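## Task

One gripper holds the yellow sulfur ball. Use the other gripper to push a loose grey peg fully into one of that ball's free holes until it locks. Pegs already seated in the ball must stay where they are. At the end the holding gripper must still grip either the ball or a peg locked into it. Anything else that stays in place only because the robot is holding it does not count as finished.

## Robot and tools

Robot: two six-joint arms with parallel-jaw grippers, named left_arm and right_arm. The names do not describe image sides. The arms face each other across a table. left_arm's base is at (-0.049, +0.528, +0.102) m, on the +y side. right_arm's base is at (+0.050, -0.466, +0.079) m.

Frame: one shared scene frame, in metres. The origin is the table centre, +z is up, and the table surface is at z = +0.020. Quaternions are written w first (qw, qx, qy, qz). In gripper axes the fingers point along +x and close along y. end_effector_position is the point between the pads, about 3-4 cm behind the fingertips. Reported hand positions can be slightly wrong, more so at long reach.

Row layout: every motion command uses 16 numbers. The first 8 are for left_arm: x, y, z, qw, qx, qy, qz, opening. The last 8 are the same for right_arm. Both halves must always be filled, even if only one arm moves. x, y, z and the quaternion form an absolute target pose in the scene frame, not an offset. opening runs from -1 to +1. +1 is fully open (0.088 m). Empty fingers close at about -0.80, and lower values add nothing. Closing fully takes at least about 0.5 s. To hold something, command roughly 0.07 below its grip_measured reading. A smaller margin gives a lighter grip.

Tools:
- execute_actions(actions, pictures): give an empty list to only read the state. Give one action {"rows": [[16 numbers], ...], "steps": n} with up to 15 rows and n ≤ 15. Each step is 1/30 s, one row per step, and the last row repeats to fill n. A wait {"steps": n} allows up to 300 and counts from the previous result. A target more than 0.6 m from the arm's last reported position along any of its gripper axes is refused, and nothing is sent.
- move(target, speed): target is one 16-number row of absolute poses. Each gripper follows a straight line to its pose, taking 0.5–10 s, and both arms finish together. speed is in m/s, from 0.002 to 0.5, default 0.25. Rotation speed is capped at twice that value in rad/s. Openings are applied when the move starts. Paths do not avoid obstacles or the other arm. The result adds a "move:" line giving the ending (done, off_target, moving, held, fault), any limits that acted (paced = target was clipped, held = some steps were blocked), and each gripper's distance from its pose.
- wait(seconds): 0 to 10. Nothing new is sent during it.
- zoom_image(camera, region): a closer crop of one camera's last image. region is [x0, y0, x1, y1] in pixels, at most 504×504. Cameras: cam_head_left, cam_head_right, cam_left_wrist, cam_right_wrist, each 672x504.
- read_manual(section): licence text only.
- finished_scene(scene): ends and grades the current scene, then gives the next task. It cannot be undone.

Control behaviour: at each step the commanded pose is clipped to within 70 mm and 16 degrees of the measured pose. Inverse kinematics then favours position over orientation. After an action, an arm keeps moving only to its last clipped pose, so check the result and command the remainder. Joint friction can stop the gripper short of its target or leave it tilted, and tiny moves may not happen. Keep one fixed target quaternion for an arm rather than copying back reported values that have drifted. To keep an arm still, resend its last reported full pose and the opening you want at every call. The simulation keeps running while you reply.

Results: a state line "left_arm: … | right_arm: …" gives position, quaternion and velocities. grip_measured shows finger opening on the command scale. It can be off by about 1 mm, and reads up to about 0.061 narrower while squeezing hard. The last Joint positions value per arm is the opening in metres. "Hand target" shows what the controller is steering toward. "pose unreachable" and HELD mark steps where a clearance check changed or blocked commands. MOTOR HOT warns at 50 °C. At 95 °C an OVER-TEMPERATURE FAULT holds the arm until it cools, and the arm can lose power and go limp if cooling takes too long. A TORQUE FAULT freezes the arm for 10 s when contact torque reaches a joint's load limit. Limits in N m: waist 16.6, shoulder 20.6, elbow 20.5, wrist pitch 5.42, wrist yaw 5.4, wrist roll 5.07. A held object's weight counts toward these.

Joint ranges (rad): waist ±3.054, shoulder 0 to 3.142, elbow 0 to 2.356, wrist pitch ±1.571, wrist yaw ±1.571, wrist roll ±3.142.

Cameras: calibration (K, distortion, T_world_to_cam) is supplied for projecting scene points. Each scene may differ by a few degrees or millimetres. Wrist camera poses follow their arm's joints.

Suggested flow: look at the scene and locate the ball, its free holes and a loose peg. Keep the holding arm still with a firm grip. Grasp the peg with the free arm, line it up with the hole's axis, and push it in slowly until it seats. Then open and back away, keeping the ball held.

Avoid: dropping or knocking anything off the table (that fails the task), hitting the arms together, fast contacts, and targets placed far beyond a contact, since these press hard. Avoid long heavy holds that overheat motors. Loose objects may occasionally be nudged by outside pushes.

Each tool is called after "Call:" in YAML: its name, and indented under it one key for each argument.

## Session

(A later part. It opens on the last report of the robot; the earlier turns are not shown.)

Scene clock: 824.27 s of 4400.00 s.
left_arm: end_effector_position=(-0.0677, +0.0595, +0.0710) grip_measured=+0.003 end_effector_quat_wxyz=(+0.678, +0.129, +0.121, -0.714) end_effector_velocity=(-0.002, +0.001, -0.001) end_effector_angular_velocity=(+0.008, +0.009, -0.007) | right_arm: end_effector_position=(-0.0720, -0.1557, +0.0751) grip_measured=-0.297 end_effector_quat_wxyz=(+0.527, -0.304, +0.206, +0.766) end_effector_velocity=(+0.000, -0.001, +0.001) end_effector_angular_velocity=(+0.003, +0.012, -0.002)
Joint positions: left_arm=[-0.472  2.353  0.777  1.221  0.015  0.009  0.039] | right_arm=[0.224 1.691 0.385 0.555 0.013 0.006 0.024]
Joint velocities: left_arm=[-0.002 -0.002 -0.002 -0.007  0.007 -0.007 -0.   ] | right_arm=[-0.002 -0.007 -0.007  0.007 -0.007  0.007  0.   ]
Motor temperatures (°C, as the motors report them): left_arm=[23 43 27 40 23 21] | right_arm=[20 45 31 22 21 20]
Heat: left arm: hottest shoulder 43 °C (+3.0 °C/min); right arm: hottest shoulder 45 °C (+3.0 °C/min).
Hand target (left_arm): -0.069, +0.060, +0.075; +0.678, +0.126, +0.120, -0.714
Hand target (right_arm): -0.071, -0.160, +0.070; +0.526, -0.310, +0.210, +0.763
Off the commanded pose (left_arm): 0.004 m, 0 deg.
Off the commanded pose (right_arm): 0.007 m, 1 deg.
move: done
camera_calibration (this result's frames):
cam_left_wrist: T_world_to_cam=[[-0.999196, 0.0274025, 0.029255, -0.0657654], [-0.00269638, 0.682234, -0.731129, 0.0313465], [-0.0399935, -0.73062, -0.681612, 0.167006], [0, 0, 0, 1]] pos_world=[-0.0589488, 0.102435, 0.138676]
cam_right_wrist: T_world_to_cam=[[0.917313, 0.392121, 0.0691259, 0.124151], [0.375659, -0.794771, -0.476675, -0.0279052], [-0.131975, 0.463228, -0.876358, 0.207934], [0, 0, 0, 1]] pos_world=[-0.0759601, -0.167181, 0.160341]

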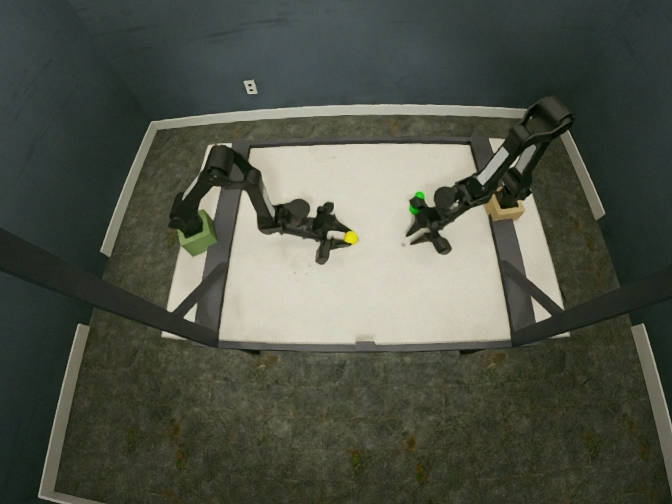

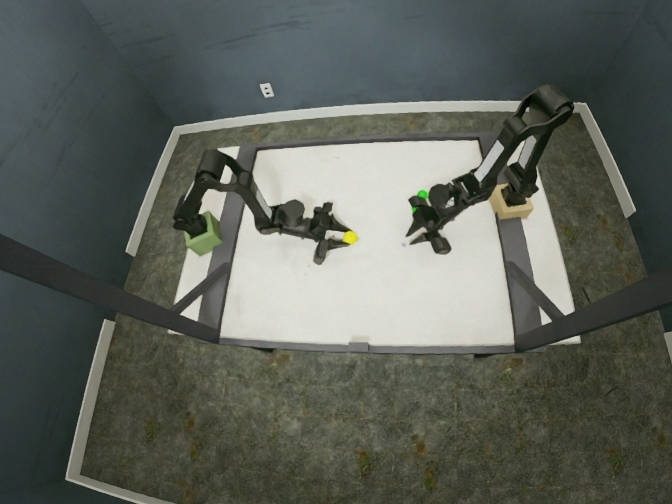

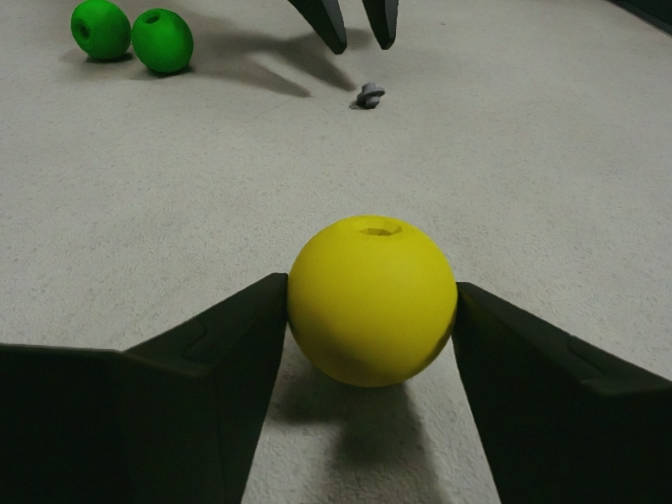

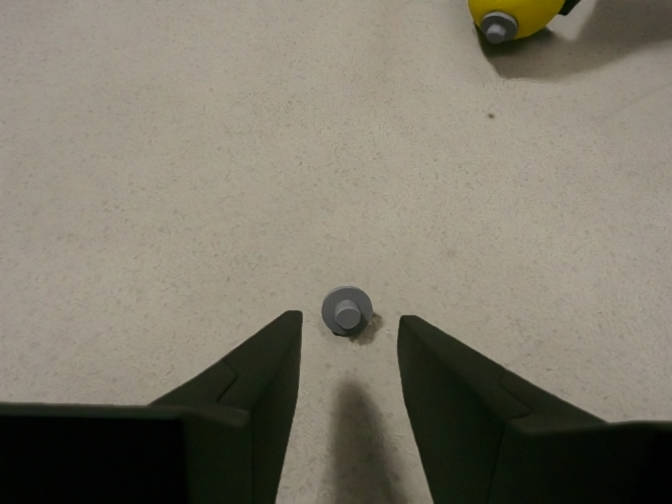

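Call:
move:
  target: [-0.0688, 0.06, 0.075, 0.6779, 0.1259, 0.1195, -0.7144, -0.07, -0.0748, -0.1465, 0.0535, 0.5252, -0.3087, 0.2122, 0.7641, -0.3]
  speed: 0.04

Call:
zoom_image:
  camera: "cam_right_wrist"
  region: [290, 280, 410, 380]

Scene clock: 840.73 s of 4400.00 s.
left_arm: end_effector_position=(-0.0677, +0.0595, +0.0710) grip_measured=+0.003 end_effector_quat_wxyz=(+0.678, +0.129, +0.121, -0.714) end_effector_velocity=(-0.002, -0.000, +0.002) end_effector_angular_velocity=(-0.007, +0.005, +0.002) | right_arm: end_effector_position=(-0.0747, -0.1478, +0.0552) grip_measured=-0.297 end_effector_quat_wxyz=(+0.526, -0.308, +0.210, +0.765) end_effector_velocity=(+0.000, +0.005, +0.005) end_effector_angular_velocity=(+0.033, -0.010, +0.007)
Joint positions: left_arm=[-0.472  2.353  0.777  1.221  0.015  0.009  0.039] | right_arm=[0.221 1.822 0.412 0.646 0.009 0.006 0.024]
Joint velocities: left_arm=[-0.007 -0.002 -0.002  0.007 -0.007 -0.007 -0.   ] | right_arm=[-0.002 -0.002  0.002  0.022  0.007 -0.022 -0.   ]
Motor temperatures (°C, as the motors report them): left_arm=[23 44 27 40 23 21] | right_arm=[20 41 30 24 21 20]
Heat: left arm: hottest shoulder 44 °C (+4.1 °C/min); right arm: hottest shoulder 41 °C (-1.0 °C/min).
Hand target (left_arm): -0.069, +0.060, +0.075; +0.678, +0.126, +0.120, -0.714
Hand target (right_arm): -0.075, -0.147, +0.053; +0.525, -0.309, +0.212, +0.764
Off the commanded pose (left_arm): 0.004 m, 0 deg.
Off the commanded pose (right_arm): 0.002 m, 0 deg.
After step 90, 12.57 s passed at rest.
move: done
camera_calibration (this result's frames):
cam_left_wrist: T_world_to_cam=[[-0.999196, 0.0274025, 0.029255, -0.0657654], [-0.00269638, 0.682234, -0.731129, 0.0313465], [-0.0399935, -0.73062, -0.681612, 0.167006], [0, 0, 0, 1]] pos_world=[-0.0589488, 0.102435, 0.138676]
cam_right_wrist: T_world_to_cam=[[0.917282, 0.392792, 0.065641, 0.125215], [0.376392, -0.80126, -0.465092, -0.0316079], [-0.130089, 0.451327, -0.882825, 0.185151], [0, 0, 0, 1]] pos_world=[-0.0788743, -0.158073, 0.140536]

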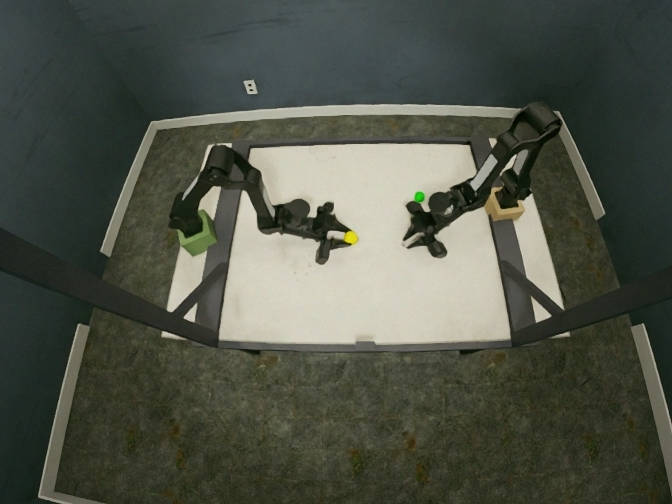

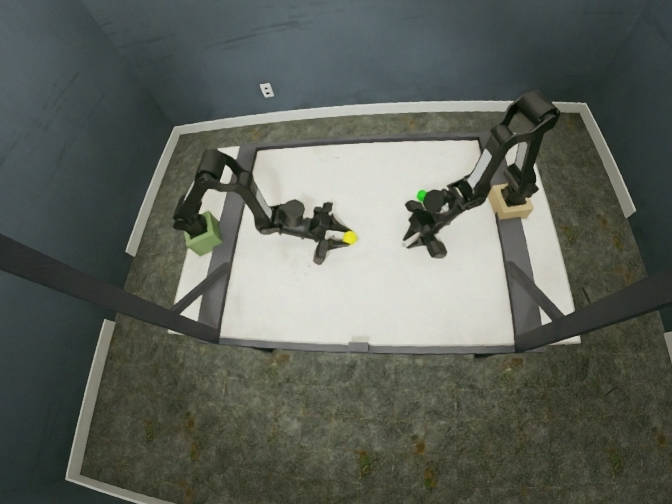

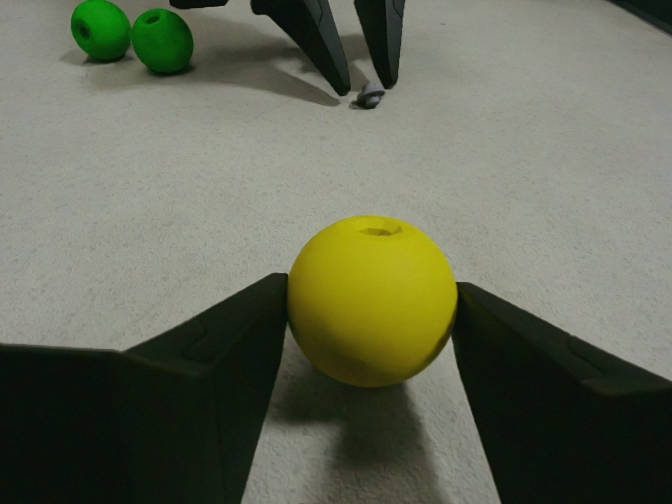

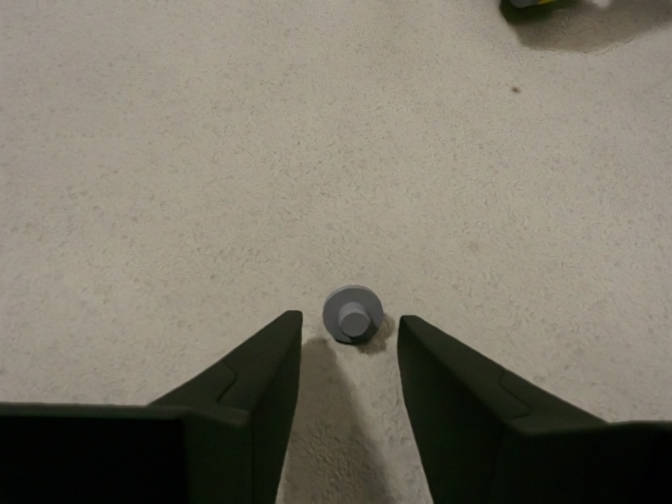

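Region (290, 280, 410, 380) of cam_right_wrist's 672x504 image, scaled by 4.200, with more detail than that image has.

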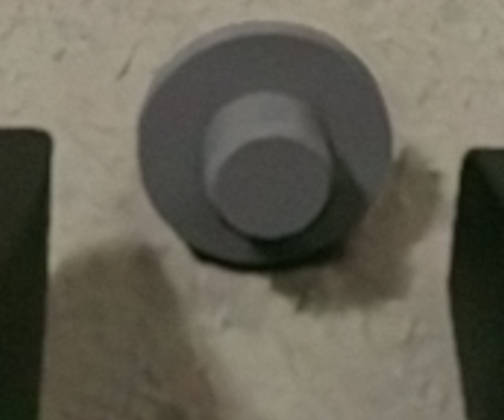

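Call:
execute_actions:
  actions:
    - {"rows": [[-0.0688, 0.06, 0.075, 0.6779, 0.1259, 0.1195, -0.7144, -0.07, -0.0749, -0.1458, 0.0536, 0.5252, -0.3087, 0.2122, 0.7641, -0.3], [-0.0688, 0.06, 0.075, 0.6779, 0.1259, 0.1195, -0.7144, -0.07, -0.0750, -0.1451, 0.0537, 0.5252, -0.3087, 0.2122, 0.7641, -0.3], [-0.0688, 0.06, 0.075, 0.6779, 0.1259, 0.1195, -0.7144, -0.07, -0.0750, -0.1444, 0.0538, 0.5252, -0.3087, 0.2122, 0.7641, -0.3], [-0.0688, 0.06, 0.075, 0.6779, 0.1259, 0.1195, -0.7144, -0.07, -0.0751, -0.1437, 0.0539, 0.5252, -0.3087, 0.2122, 0.7641, -0.3], [-0.0688, 0.06, 0.075, 0.6779, 0.1259, 0.1195, -0.7144, -0.07, -0.0751, -0.1430, 0.0540, 0.5252, -0.3087, 0.2122, 0.7641, -0.3]], "steps": 15}

Call:
zoom_image:
  camera: "cam_right_wrist"
  region: [290, 280, 410, 380]

Scene clock: 848.60 s of 4400.00 s.
left_arm: end_effector_position=(-0.0677, +0.0595, +0.0710) grip_measured=+0.003 end_effector_quat_wxyz=(+0.678, +0.129, +0.121, -0.714) end_effector_velocity=(+0.000, +0.003, -0.005) end_effector_angular_velocity=(+0.018, +0.017, +0.012) | right_arm: end_effector_position=(-0.0754, -0.1436, +0.0566) grip_measured=-0.297 end_effector_quat_wxyz=(+0.527, -0.306, +0.210, +0.765) end_effector_velocity=(+0.001, -0.002, -0.003) end_effector_angular_velocity=(-0.011, -0.005, +0.008)
Joint positions: left_arm=[-0.472  2.353  0.777  1.221  0.015  0.009  0.039] | right_arm=[0.217 1.827 0.427 0.64  0.007 0.006 0.024]
Joint velocities: left_arm=[-0.002  0.002 -0.007 -0.007 -0.007 -0.022 -0.   ] | right_arm=[-0.002  0.002 -0.002 -0.007 -0.007 -0.007 -0.   ]
Motor temperatures (°C, as the motors report them): left_arm=[23 44 27 40 23 21] | right_arm=[20 40 30 25 21 20]
Heat: left arm: hottest shoulder 44 °C (+3.0 °C/min); right arm: hottest shoulder 40 °C (-3.0 °C/min).
Hand target (left_arm): -0.069, +0.060, +0.075; +0.678, +0.126, +0.120, -0.714
Hand target (right_arm): -0.075, -0.143, +0.054; +0.525, -0.309, +0.212, +0.764
Off the commanded pose (left_arm): 0.004 m, 0 deg.
Off the commanded pose (right_arm): 0.003 m, 0 deg.
Steps of this call (steps 1 to 90: nothing new was sent; then 4.37 s passed at rest; steps 91 to 105: all 15 steps of this action). Readings (end_effector_position):
91: left_arm (-0.0677, +0.0595, +0.0710) | right_arm (-0.0748, -0.1475, +0.0553)
92: left_arm (-0.0677, +0.0595, +0.0710) | right_arm (-0.0750, -0.1472, +0.0555)
94: left_arm (-0.0677, +0.0595, +0.0710) | right_arm (-0.0752, -0.1460, +0.0559)
98: left_arm (-0.0677, +0.0595, +0.0710) | right_arm (-0.0755, -0.1436, +0.0568)
105: the state above
camera_calibration (this result's frames):
cam_left_wrist: T_world_to_cam=[[-0.999196, 0.0274025, 0.029255, -0.0657654], [-0.00269638, 0.682234, -0.731129, 0.0313465], [-0.0399935, -0.73062, -0.681612, 0.167006], [0, 0, 0, 1]] pos_world=[-0.0589488, 0.102435, 0.138676]
cam_right_wrist: T_world_to_cam=[[0.918111, 0.39109, 0.064193, 0.123997], [0.373695, -0.800315, -0.468879, -0.0271701], [-0.131999, 0.454471, -0.880927, 0.184574], [0, 0, 0, 1]] pos_world=[-0.0793264, -0.154122, 0.141897]

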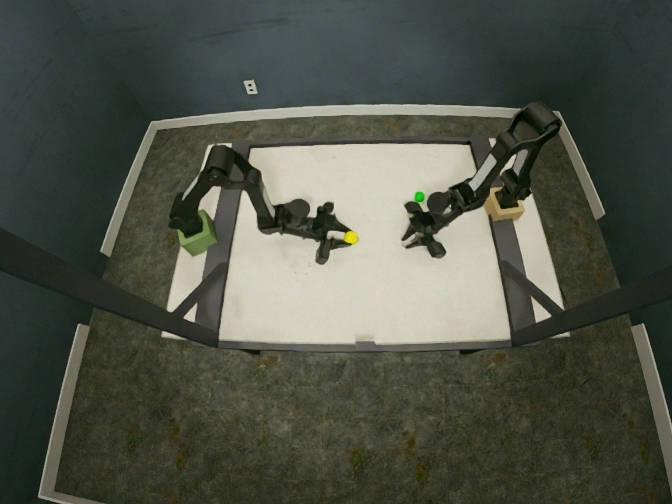

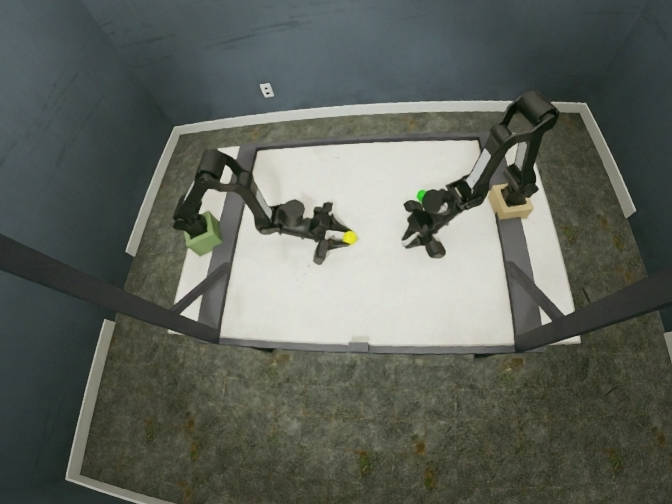

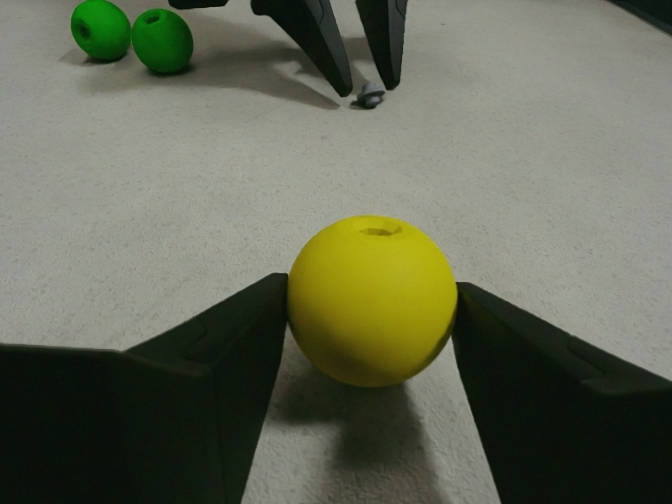

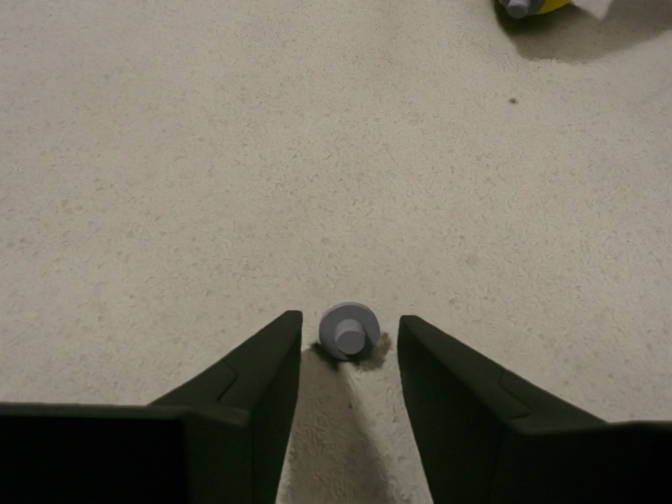

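Region (290, 280, 410, 380) of cam_right_wrist's 672x504 image, scaled by 4.200, with more detail than that image has.

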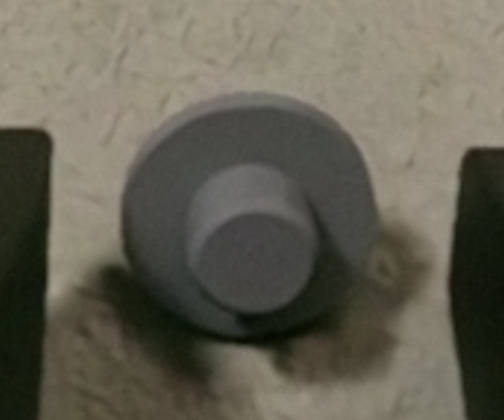

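Call:
execute_actions:
  actions:
    - {"rows": [[-0.0688, 0.06, 0.075, 0.6779, 0.1259, 0.1195, -0.7144, -0.07, -0.0751, -0.1430, 0.0540, 0.5252, -0.3087, 0.2122, 0.7641, -0.36], [-0.0688, 0.06, 0.075, 0.6779, 0.1259, 0.1195, -0.7144, -0.07, -0.0751, -0.1430, 0.0540, 0.5252, -0.3087, 0.2122, 0.7641, -0.40], [-0.0688, 0.06, 0.075, 0.6779, 0.1259, 0.1195, -0.7144, -0.07, -0.0751, -0.1430, 0.0540, 0.5252, -0.3087, 0.2122, 0.7641, -0.43], [-0.0688, 0.06, 0.075, 0.6779, 0.1259, 0.1195, -0.7144, -0.07, -0.0751, -0.1430, 0.0540, 0.5252, -0.3087, 0.2122, 0.7641, -0.45], [-0.0688, 0.06, 0.075, 0.6779, 0.1259, 0.1195, -0.7144, -0.07, -0.0751, -0.1430, 0.0540, 0.5252, -0.3087, 0.2122, 0.7641, -0.47], [-0.0688, 0.06, 0.075, 0.6779, 0.1259, 0.1195, -0.7144, -0.07, -0.0751, -0.1430, 0.0540, 0.5252, -0.3087, 0.2122, 0.7641, -0.49], [-0.0688, 0.06, 0.075, 0.6779, 0.1259, 0.1195, -0.7144, -0.07, -0.0751, -0.1430, 0.0540, 0.5252, -0.3087, 0.2122, 0.7641, -0.51], [-0.0688, 0.06, 0.075, 0.6779, 0.1259, 0.1195, -0.7144, -0.07, -0.0751, -0.1430, 0.0540, 0.5252, -0.3087, 0.2122, 0.7641, -0.53]], "steps": 15}

Call:
zoom_image:
  camera: "cam_right_wrist"
  region: [290, 280, 410, 380]

Scene clock: 856.60 s of 4400.00 s.
left_arm: end_effector_position=(-0.0677, +0.0595, +0.0710) grip_measured=+0.003 end_effector_quat_wxyz=(+0.678, +0.129, +0.121, -0.714) end_effector_velocity=(-0.004, +0.001, -0.001) end_effector_angular_velocity=(+0.008, +0.014, -0.020) | right_arm: end_effector_position=(-0.0755, -0.1436, +0.0566) grip_measured=-0.524 end_effector_quat_wxyz=(+0.526, -0.306, +0.210, +0.765) end_effector_velocity=(+0.000, -0.002, -0.001) end_effector_angular_velocity=(-0.011, +0.007, -0.002)
Joint positions: left_arm=[-0.472  2.353  0.777  1.221  0.015  0.009  0.039] | right_arm=[0.217 1.827 0.427 0.64  0.006 0.006 0.013]
Joint velocities: left_arm=[-0.002 -0.002 -0.002 -0.007  0.022 -0.007 -0.   ] | right_arm=[-0.002 -0.002 -0.002 -0.007 -0.007  0.007 -0.002]
Motor temperatures (°C, as the motors report them): left_arm=[23 44 27 40 23 21] | right_arm=[20 40 30 25 21 20]
Heat: left arm: hottest shoulder 44 °C (+3.0 °C/min); right arm: hottest shoulder 40 °C (-4.0 °C/min).
Hand target (left_arm): -0.069, +0.060, +0.075; +0.678, +0.126, +0.120, -0.714
Hand target (right_arm): -0.075, -0.143, +0.054; +0.525, -0.309, +0.212, +0.764
Off the commanded pose (left_arm): 0.004 m, 0 deg.
Off the commanded pose (right_arm): 0.003 m, 0 deg.
Steps of this call (steps 1 to 90: nothing new was sent; then 4.50 s passed at rest; steps 91 to 105: all 15 steps of this action). Readings (end_effector_position):
91: left_arm (-0.0677, +0.0595, +0.0710) | right_arm (-0.0755, -0.1436, +0.0566)
92: left_arm (-0.0677, +0.0595, +0.0710) | right_arm (-0.0755, -0.1436, +0.0566)
94: left_arm (-0.0677, +0.0595, +0.0710) | right_arm (-0.0755, -0.1436, +0.0566)
98: left_arm (-0.0677, +0.0595, +0.0710) | right_arm (-0.0755, -0.1436, +0.0566)
105: the state above
camera_calibration (this result's frames):
cam_left_wrist: T_world_to_cam=[[-0.999196, 0.0274025, 0.029255, -0.0657654], [-0.00269638, 0.682234, -0.731129, 0.0313465], [-0.0399935, -0.73062, -0.681612, 0.167006], [0, 0, 0, 1]] pos_world=[-0.0589488, 0.102435, 0.138676]
cam_right_wrist: T_world_to_cam=[[0.918019, 0.391349, 0.0639308, 0.1241], [0.373802, -0.800257, -0.468893, -0.0271496], [-0.13234, 0.45435, -0.880938, 0.184534], [0, 0, 0, 1]] pos_world=[-0.0793561, -0.154136, 0.141899]

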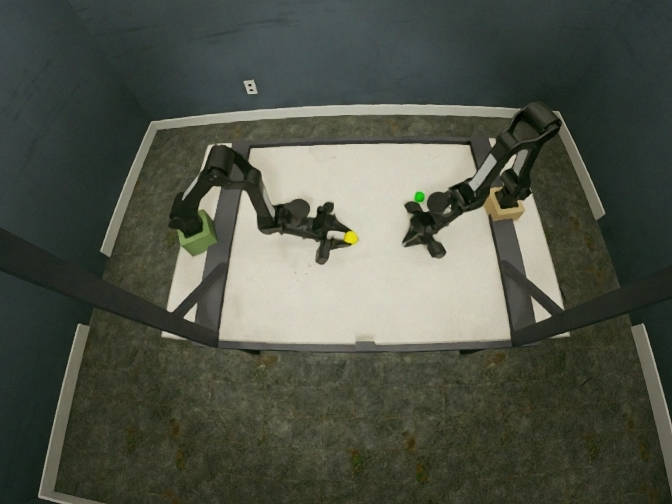

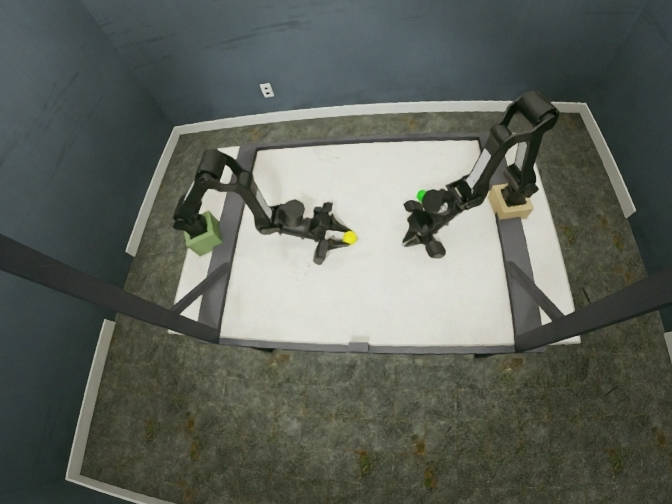

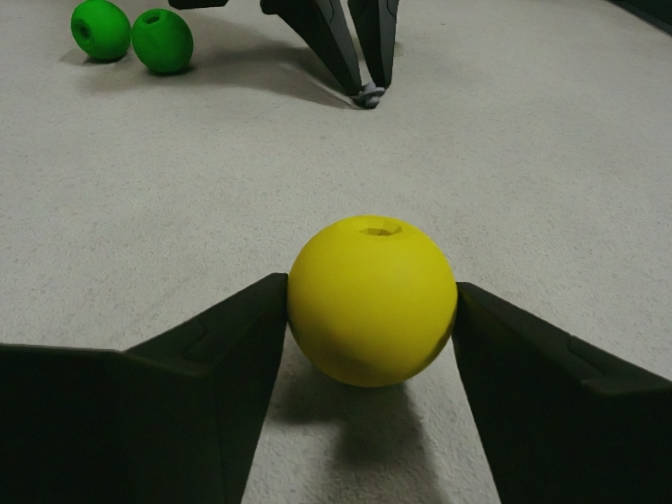

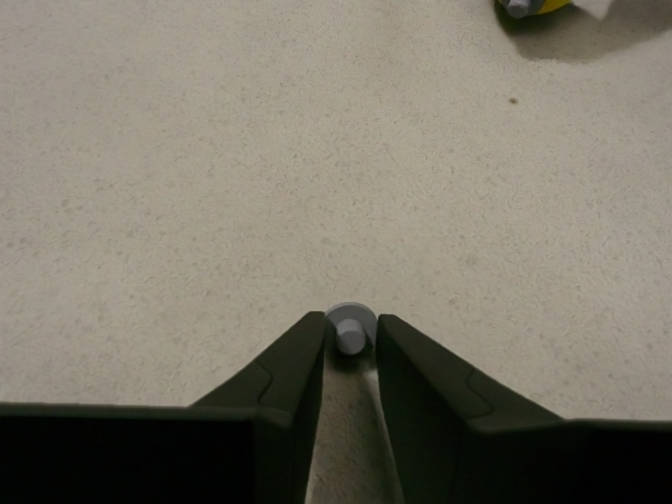

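Region (290, 280, 410, 380) of cam_right_wrist's 672x504 image, scaled by 4.200, with more detail than that image has.

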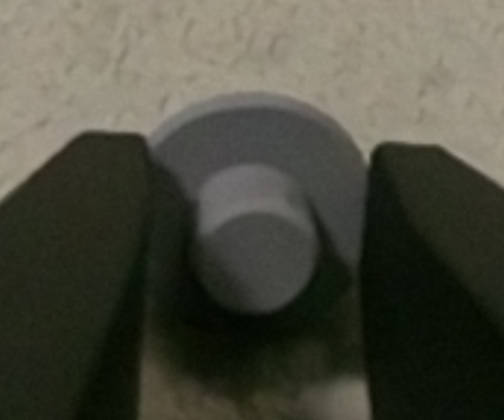

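Call:
execute_actions:
  actions: []

Scene clock: 869.43 s of 4400.00 s.
left_arm: end_effector_position=(-0.0677, +0.0595, +0.0710) grip_measured=+0.003 end_effector_quat_wxyz=(+0.678, +0.129, +0.121, -0.714) end_effector_velocity=(-0.000, -0.001, +0.000) end_effector_angular_velocity=(+0.003, +0.004, +0.007) | right_arm: end_effector_position=(-0.0755, -0.1436, +0.0566) grip_measured=-0.527 end_effector_quat_wxyz=(+0.526, -0.306, +0.210, +0.765) end_effector_velocity=(-0.002, -0.001, +0.000) end_effector_angular_velocity=(-0.006, +0.008, +0.019)
Joint positions: left_arm=[-0.472  2.353  0.777  1.221  0.015  0.009  0.039] | right_arm=[0.217 1.827 0.427 0.64  0.006 0.006 0.013]
Joint velocities: left_arm=[-0.002 -0.002  0.002 -0.007 -0.007 -0.007 -0.   ] | right_arm=[-0.002 -0.002  0.002 -0.007 -0.022 -0.007 -0.   ]
Motor temperatures (°C, as the motors report them): left_arm=[23 45 27 40 23 21] | right_arm=[20 39 30 26 21 20]
Heat: left arm: hottest shoulder 45 °C (+3.0 °C/min); right arm: hottest shoulder 39 °C (-5.0 °C/min).
Hand target (left_arm): -0.069, +0.060, +0.075; +0.678, +0.126, +0.120, -0.714
Hand target (right_arm): -0.075, -0.143, +0.054; +0.525, -0.309, +0.212, +0.764
Off the commanded pose (left_arm): 0.004 m, 0 deg.
Off the commanded pose (right_arm): 0.003 m, 0 deg.
Steps of this call (steps 1 to 90: nothing new was sent; then 9.83 s passed at rest). Readings (end_effector_position):
1: left_arm (-0.0677, +0.0595, +0.0710) | right_arm (-0.0755, -0.1436, +0.0566)
2: left_arm (-0.0677, +0.0595, +0.0710) | right_arm (-0.0755, -0.1436, +0.0566)
4: left_arm (-0.0677, +0.0595, +0.0710) | right_arm (-0.0755, -0.1436, +0.0566)
8: left_arm (-0.0677, +0.0595, +0.0710) | right_arm (-0.0755, -0.1436, +0.0566)
90: the state above
camera_calibration (this result's frames):
cam_left_wrist: T_world_to_cam=[[-0.999196, 0.0274025, 0.029255, -0.0657654], [-0.00269638, 0.682234, -0.731129, 0.0313465], [-0.0399935, -0.73062, -0.681612, 0.167006], [0, 0, 0, 1]] pos_world=[-0.0589488, 0.102435, 0.138676]
cam_right_wrist: T_world_to_cam=[[0.918019, 0.391349, 0.0639308, 0.1241], [0.373802, -0.800257, -0.468893, -0.0271496], [-0.13234, 0.45435, -0.880938, 0.184534], [0, 0, 0, 1]] pos_world=[-0.0793561, -0.154136, 0.141899]

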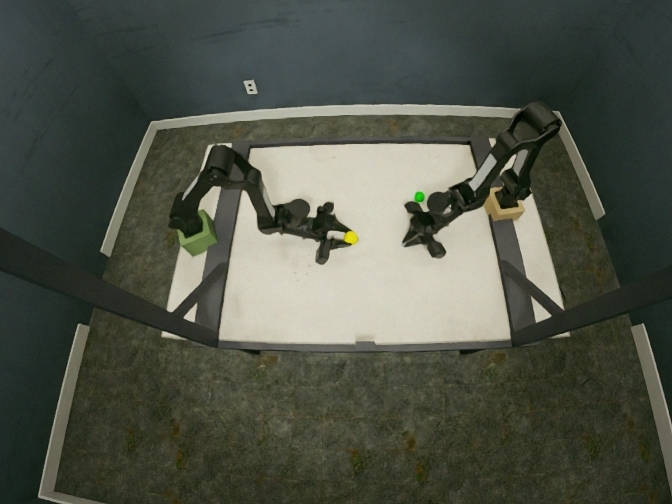

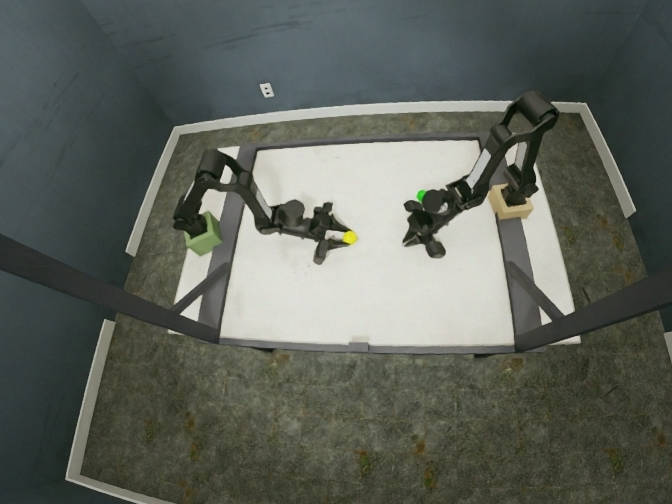

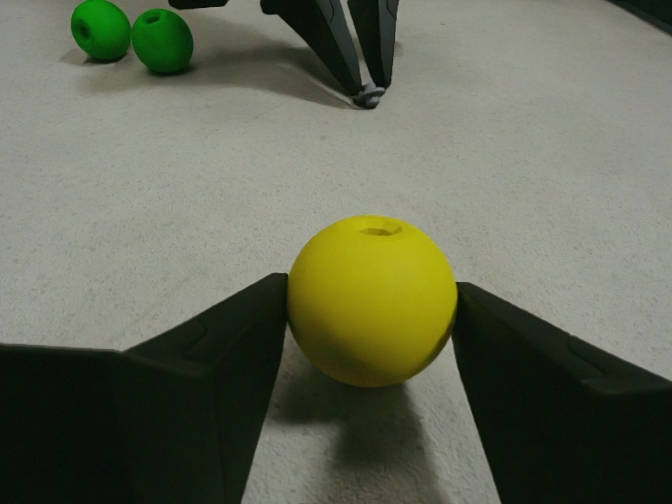

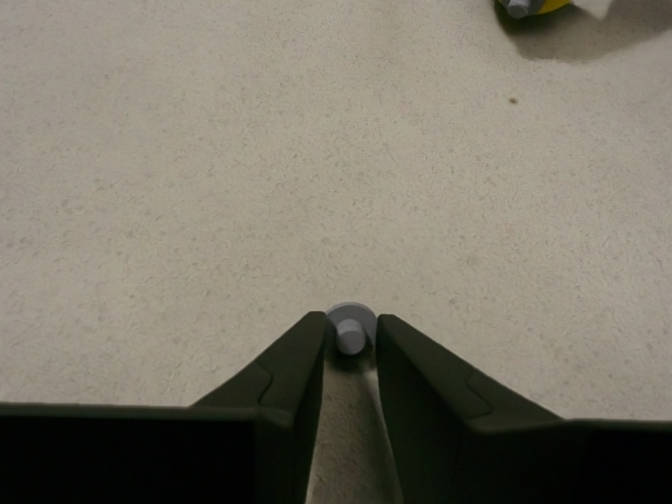

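Call:
execute_actions:
  actions:
    - {"rows": [[-0.0688,0.06,0.075,0.6779,0.1259,0.1195,-0.7144,-0.07,-0.0751,-0.1430,0.0540,0.5252,-0.3087,0.2122,0.7641,-0.56],[-0.0688,0.06,0.075,0.6779,0.1259,0.1195,-0.7144,-0.07,-0.0751,-0.1430,0.0540,0.5252,-0.3087,0.2122,0.7641,-0.56],[-0.0688,0.06,0.075,0.6779,0.1259,0.1195,-0.7144,-0.07,-0.0751,-0.1430,0.0540,0.5252,-0.3087,0.2122,0.7641,-0.58],[-0.0688,0.06,0.075,0.6779,0.1259,0.1195,-0.7144,-0.07,-0.0751,-0.1430,0.0540,0.5252,-0.3087,0.2122,0.7641,-0.58],[-0.0688,0.06,0.075,0.6779,0.1259,0.1195,-0.7144,-0.07,-0.0751,-0.1430,0.0540,0.5252,-0.3087,0.2122,0.7641,-0.60],[-0.0688,0.06,0.075,0.6779,0.1259,0.1195,-0.7144,-0.07,-0.0751,-0.1430,0.0540,0.5252,-0.3087,0.2122,0.7641,-0.60],[-0.0688,0.06,0.075,0.6779,0.1259,0.1195,-0.7144,-0.07,-0.0751,-0.1430,0.0540,0.5252,-0.3087,0.2122,0.7641,-0.62]], "steps": 15}

Scene clock: 873.73 s of 4400.00 s.
left_arm: end_effector_position=(-0.0677, +0.0595, +0.0710) grip_measured=+0.003 end_effector_quat_wxyz=(+0.678, +0.129, +0.121, -0.714) end_effector_velocity=(-0.002, +0.001, -0.000) end_effector_angular_velocity=(-0.003, -0.004, -0.012) | right_arm: end_effector_position=(-0.0755, -0.1436, +0.0566) grip_measured=-0.615 end_effector_quat_wxyz=(+0.526, -0.306, +0.210, +0.765) end_effector_velocity=(-0.002, -0.002, -0.001) end_effector_angular_velocity=(-0.010, +0.006, +0.019)
Joint positions: left_arm=[-0.472  2.353  0.777  1.221  0.015  0.009  0.039] | right_arm=[0.217 1.827 0.427 0.64  0.006 0.006 0.009]
Joint velocities: left_arm=[-0.002  0.002 -0.002  0.007  0.007  0.007 -0.   ] | right_arm=[-0.002 -0.002 -0.002 -0.007 -0.022 -0.007 -0.001]
Motor temperatures (°C, as the motors report them): left_arm=[23 45 26 40 23 21] | right_arm=[20 38 30 26 21 20]
Heat: left arm: hottest shoulder 45 °C (+2.0 °C/min); right arm: hottest shoulder 38 °C (-6.0 °C/min).
Hand target (left_arm): -0.069, +0.060, +0.075; +0.678, +0.126, +0.120, -0.714
Hand target (right_arm): -0.075, -0.143, +0.054; +0.525, -0.309, +0.212, +0.764
Off the commanded pose (left_arm): 0.004 m, 0 deg.
Off the commanded pose (right_arm): 0.003 m, 0 deg.
Steps of this call (steps 1 to 90: nothing new was sent; then 0.80 s passed at rest; steps 91 to 105: all 15 steps of this action). Readings (end_effector_position):
91: left_arm (-0.0677, +0.0595, +0.0710) | right_arm (-0.0755, -0.1436, +0.0566)
92: left_arm (-0.0677, +0.0595, +0.0710) | right_arm (-0.0755, -0.1436, +0.0566)
94: left_arm (-0.0677, +0.0595, +0.0710) | right_arm (-0.0755, -0.1436, +0.0566)
98: left_arm (-0.0677, +0.0595, +0.0710) | right_arm (-0.0755, -0.1436, +0.0566)
105: the state above
camera_calibration (this result's frames):
cam_left_wrist: T_world_to_cam=[[-0.999196, 0.0274025, 0.029255, -0.0657654], [-0.00269638, 0.682234, -0.731129, 0.0313465], [-0.0399935, -0.73062, -0.681612, 0.167006], [0, 0, 0, 1]] pos_world=[-0.0589488, 0.102435, 0.138676]
cam_right_wrist: T_world_to_cam=[[0.918019, 0.391349, 0.0639308, 0.1241], [0.373802, -0.800257, -0.468893, -0.0271496], [-0.13234, 0.45435, -0.880938, 0.184534], [0, 0, 0, 1]] pos_world=[-0.0793561, -0.154136, 0.141899]

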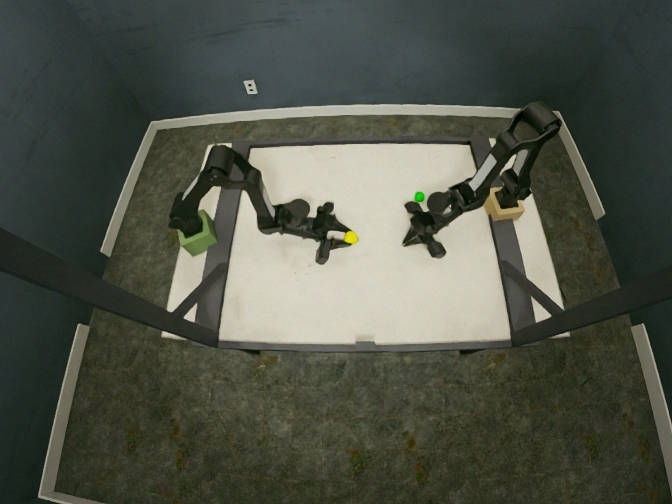

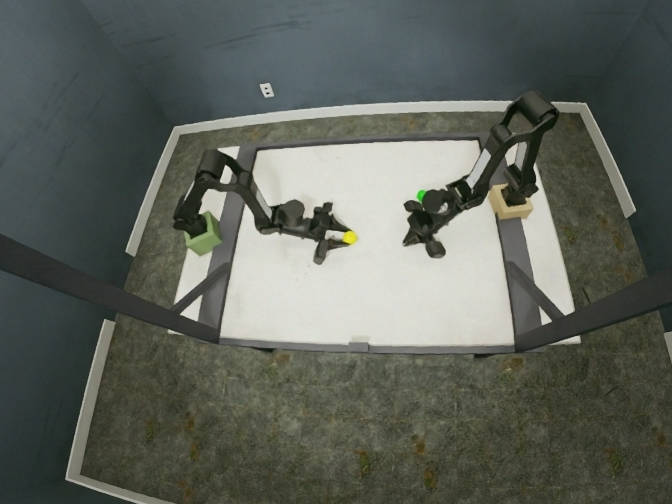

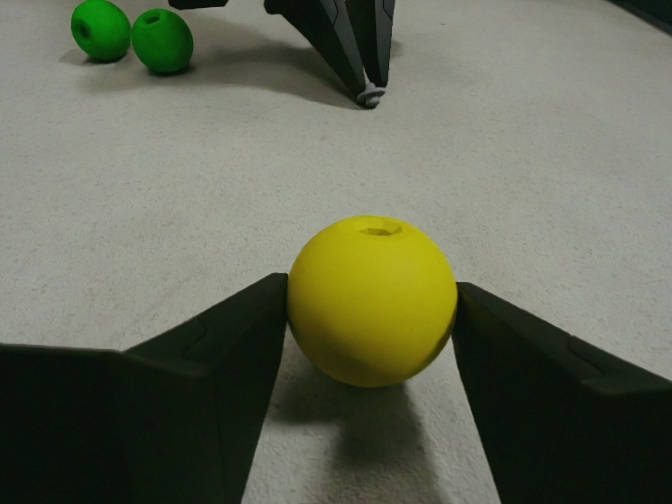

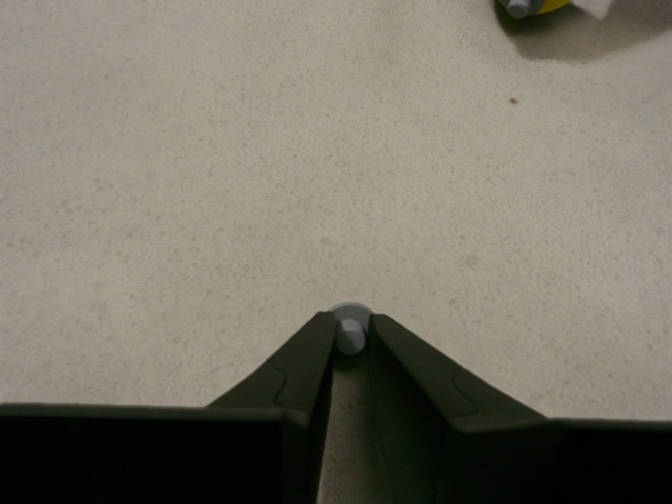

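Call:
execute_actions:
  actions:
    - {"rows": [[-0.0688,0.06,0.075,0.6779,0.1259,0.1195,-0.7144,-0.07,-0.0751,-0.1430,0.0540,0.5252,-0.3087,0.2122,0.7641,-0.64],[-0.0688,0.06,0.075,0.6779,0.1259,0.1195,-0.7144,-0.07,-0.0751,-0.1430,0.0540,0.5252,-0.3087,0.2122,0.7641,-0.64],[-0.0688,0.06,0.075,0.6779,0.1259,0.1195,-0.7144,-0.07,-0.0751,-0.1430,0.0540,0.5252,-0.3087,0.2122,0.7641,-0.66],[-0.0688,0.06,0.075,0.6779,0.1259,0.1195,-0.7144,-0.07,-0.0751,-0.1430,0.0540,0.5252,-0.3087,0.2122,0.7641,-0.66],[-0.0688,0.06,0.075,0.6779,0.1259,0.1195,-0.7144,-0.07,-0.0751,-0.1430,0.0540,0.5252,-0.3087,0.2122,0.7641,-0.68],[-0.0688,0.06,0.075,0.6779,0.1259,0.1195,-0.7144,-0.07,-0.0751,-0.1430,0.0540,0.5252,-0.3087,0.2122,0.7641,-0.68],[-0.0688,0.06,0.075,0.6779,0.1259,0.1195,-0.7144,-0.07,-0.0751,-0.1430,0.0540,0.5252,-0.3087,0.2122,0.7641,-0.70],[-0.0688,0.06,0.075,0.6779,0.1259,0.1195,-0.7144,-0.07,-0.0751,-0.1430,0.0540,0.5252,-0.3087,0.2122,0.7641,-0.70],[-0.0688,0.06,0.075,0.6779,0.1259,0.1195,-0.7144,-0.07,-0.0751,-0.1430,0.0540,0.5252,-0.3087,0.2122,0.7641,-0.72]], "steps": 15}

Scene clock: 879.47 s of 4400.00 s.
left_arm: end_effector_position=(-0.0677, +0.0595, +0.0710) grip_measured=+0.003 end_effector_quat_wxyz=(+0.678, +0.129, +0.121, -0.714) end_effector_velocity=(-0.000, +0.001, -0.001) end_effector_angular_velocity=(+0.008, +0.004, +0.007) | right_arm: end_effector_position=(-0.0755, -0.1435, +0.0567) grip_measured=-0.703 end_effector_quat_wxyz=(+0.526, -0.306, +0.210, +0.765) end_effector_velocity=(-0.001, -0.004, -0.002) end_effector_angular_velocity=(-0.015, +0.005, +0.019)
Joint positions: left_arm=[-0.472  2.353  0.777  1.221  0.015  0.009  0.039] | right_arm=[0.217 1.827 0.427 0.64  0.006 0.006 0.005]
Joint velocities: left_arm=[-0.002 -0.002 -0.002 -0.007 -0.007 -0.007 -0.   ] | right_arm=[-0.002 -0.002 -0.007 -0.007 -0.022 -0.007 -0.001]
Motor temperatures (°C, as the motors report them): left_arm=[23 45 26 40 23 21] | right_arm=[20 38 30 26 21 20]
Heat: left arm: hottest shoulder 45 °C (+2.0 °C/min); right arm: hottest shoulder 38 °C (-7.0 °C/min).
Hand target (left_arm): -0.069, +0.060, +0.075; +0.678, +0.126, +0.120, -0.714
Hand target (right_arm): -0.075, -0.143, +0.054; +0.525, -0.309, +0.212, +0.764
Off the commanded pose (left_arm): 0.004 m, 0 deg.
Off the commanded pose (right_arm): 0.003 m, 0 deg.
Steps of this call (steps 1 to 90: nothing new was sent; then 2.23 s passed at rest; steps 91 to 105: all 15 steps of this action). Readings (end_effector_position):
91: left_arm (-0.0677, +0.0595, +0.0710) | right_arm (-0.0755, -0.1436, +0.0566)
92: left_arm (-0.0677, +0.0595, +0.0710) | right_arm (-0.0755, -0.1436, +0.0566)
94: left_arm (-0.0677, +0.0595, +0.0710) | right_arm (-0.0755, -0.1436, +0.0566)
98: left_arm (-0.0677, +0.0595, +0.0710) | right_arm (-0.0755, -0.1435, +0.0567)
105: the state above
camera_calibration (this result's frames):
cam_left_wrist: T_world_to_cam=[[-0.999196, 0.0274025, 0.029255, -0.0657654], [-0.00269638, 0.682234, -0.731129, 0.0313465], [-0.0399935, -0.73062, -0.681612, 0.167006], [0, 0, 0, 1]] pos_world=[-0.0589488, 0.102435, 0.138676]
cam_right_wrist: T_world_to_cam=[[0.918028, 0.391327, 0.0639418, 0.124086], [0.373736, -0.800091, -0.46923, -0.0269369], [-0.132463, 0.454663, -0.880758, 0.184578], [0, 0, 0, 1]] pos_world=[-0.0793974, -0.154031, 0.141994]

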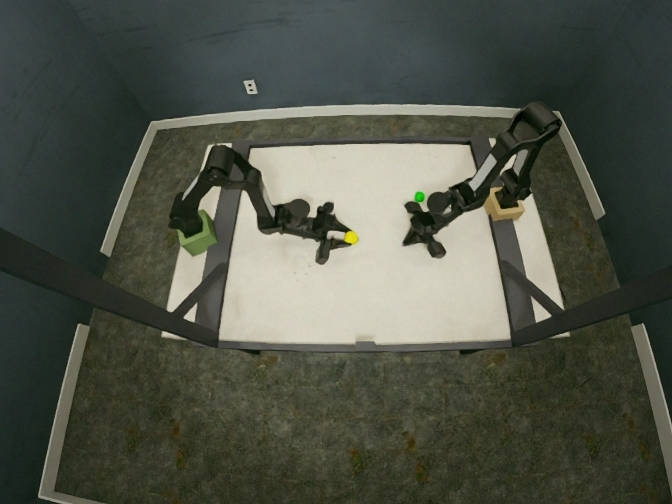

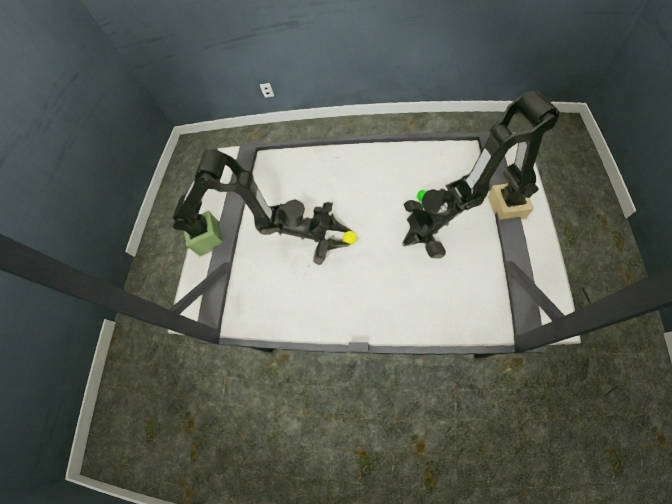

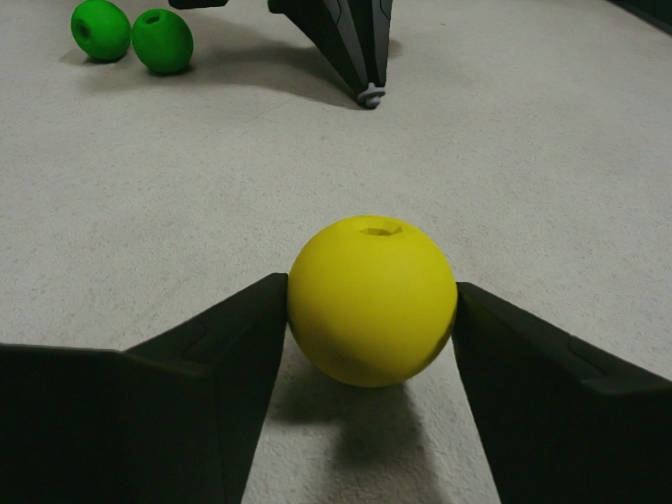

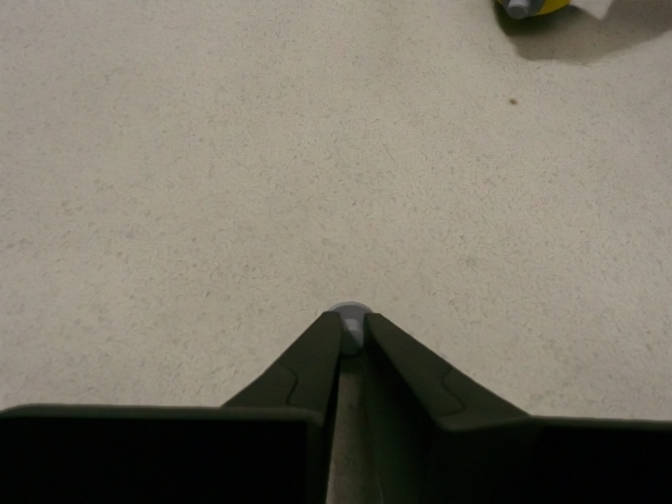

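Call:
zoom_image:
  camera: "cam_right_wrist"
  region: [290, 270, 410, 390]

Call:
zoom_image:
  camera: "cam_left_wrist"
  region: [320, 40, 420, 130]

Region (290, 270, 410, 390) of cam_right_wrist's 672x504 image, scaled by 4.200, with more detail than that image has.

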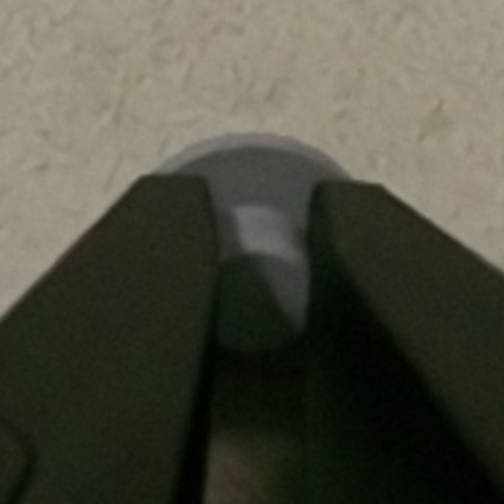

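Region (320, 40, 420, 130) of cam_left_wrist's 672x504 image, scaled by 5.040, with more detail than that image has; it fills the top 454 rows of this view, and the rest is white.

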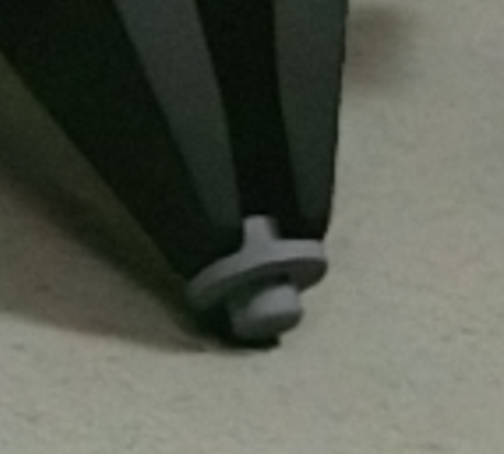

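Call:
execute_actions:
  actions:
    - {"rows": [[-0.0688,0.06,0.075,0.6779,0.1259,0.1195,-0.7144,-0.07,-0.0751,-0.1430,0.0540,0.5252,-0.3087,0.2122,0.7641,-0.74],[-0.0688,0.06,0.075,0.6779,0.1259,0.1195,-0.7144,-0.07,-0.0751,-0.1430,0.0540,0.5252,-0.3087,0.2122,0.7641,-0.75],[-0.0688,0.06,0.075,0.6779,0.1259,0.1195,-0.7144,-0.07,-0.0751,-0.1430,0.0540,0.5252,-0.3087,0.2122,0.7641,-0.76],[-0.0688,0.06,0.075,0.6779,0.1259,0.1195,-0.7144,-0.07,-0.0751,-0.1430,0.0540,0.5252,-0.3087,0.2122,0.7641,-0.77]], "steps": 15}
  pictures: false

Scene clock: 889.57 s of 4400.00 s.
left_arm: end_effector_position=(-0.0677, +0.0595, +0.0712) grip_measured=+0.003 end_effector_quat_wxyz=(+0.678, +0.129, +0.121, -0.714) end_effector_velocity=(-0.002, +0.002, +0.001) end_effector_angular_velocity=(-0.003, -0.004, -0.012) | right_arm: end_effector_position=(-0.0755, -0.1435, +0.0567) grip_measured=-0.708 end_effector_quat_wxyz=(+0.526, -0.306, +0.210, +0.765) end_effector_velocity=(+0.002, -0.001, -0.001) end_effector_angular_velocity=(-0.003, -0.013, +0.013)
Joint positions: left_arm=[-0.472  2.353  0.777  1.221  0.015  0.009  0.039] | right_arm=[0.217 1.827 0.427 0.64  0.006 0.006 0.004]
Joint velocities: left_arm=[-0.002 -0.002 -0.007  0.007  0.007  0.007 -0.   ] | right_arm=[-0.007 -0.002 -0.002 -0.007 -0.007 -0.022 -0.   ]
Motor temperatures (°C, as the motors report them): left_arm=[23 45 26 40 23 21] | right_arm=[20 38 30 27 21 20]
Heat: left arm: hottest shoulder 45 °C (+2.0 °C/min); right arm: hottest shoulder 38 °C (-6.1 °C/min).
Hand target (left_arm): -0.069, +0.060, +0.075; +0.678, +0.126, +0.119, -0.714
Hand target (right_arm): -0.075, -0.143, +0.054; +0.525, -0.309, +0.212, +0.764
Off the commanded pose (left_arm): 0.004 m, 0 deg.
Off the commanded pose (right_arm): 0.003 m, 0 deg.
Steps of this call (steps 1 to 90: nothing new was sent; then 6.60 s passed at rest; steps 91 to 105: all 15 steps of this action). Readings (end_effector_position):
91: left_arm (-0.0677, +0.0595, +0.0710) | right_arm (-0.0755, -0.1435, +0.0567)
92: left_arm (-0.0677, +0.0595, +0.0712) | right_arm (-0.0755, -0.1435, +0.0567)
94: left_arm (-0.0677, +0.0595, +0.0712) | right_arm (-0.0755, -0.1435, +0.0567)
98: left_arm (-0.0677, +0.0595, +0.0712) | right_arm (-0.0755, -0.1435, +0.0567)
105: the state above


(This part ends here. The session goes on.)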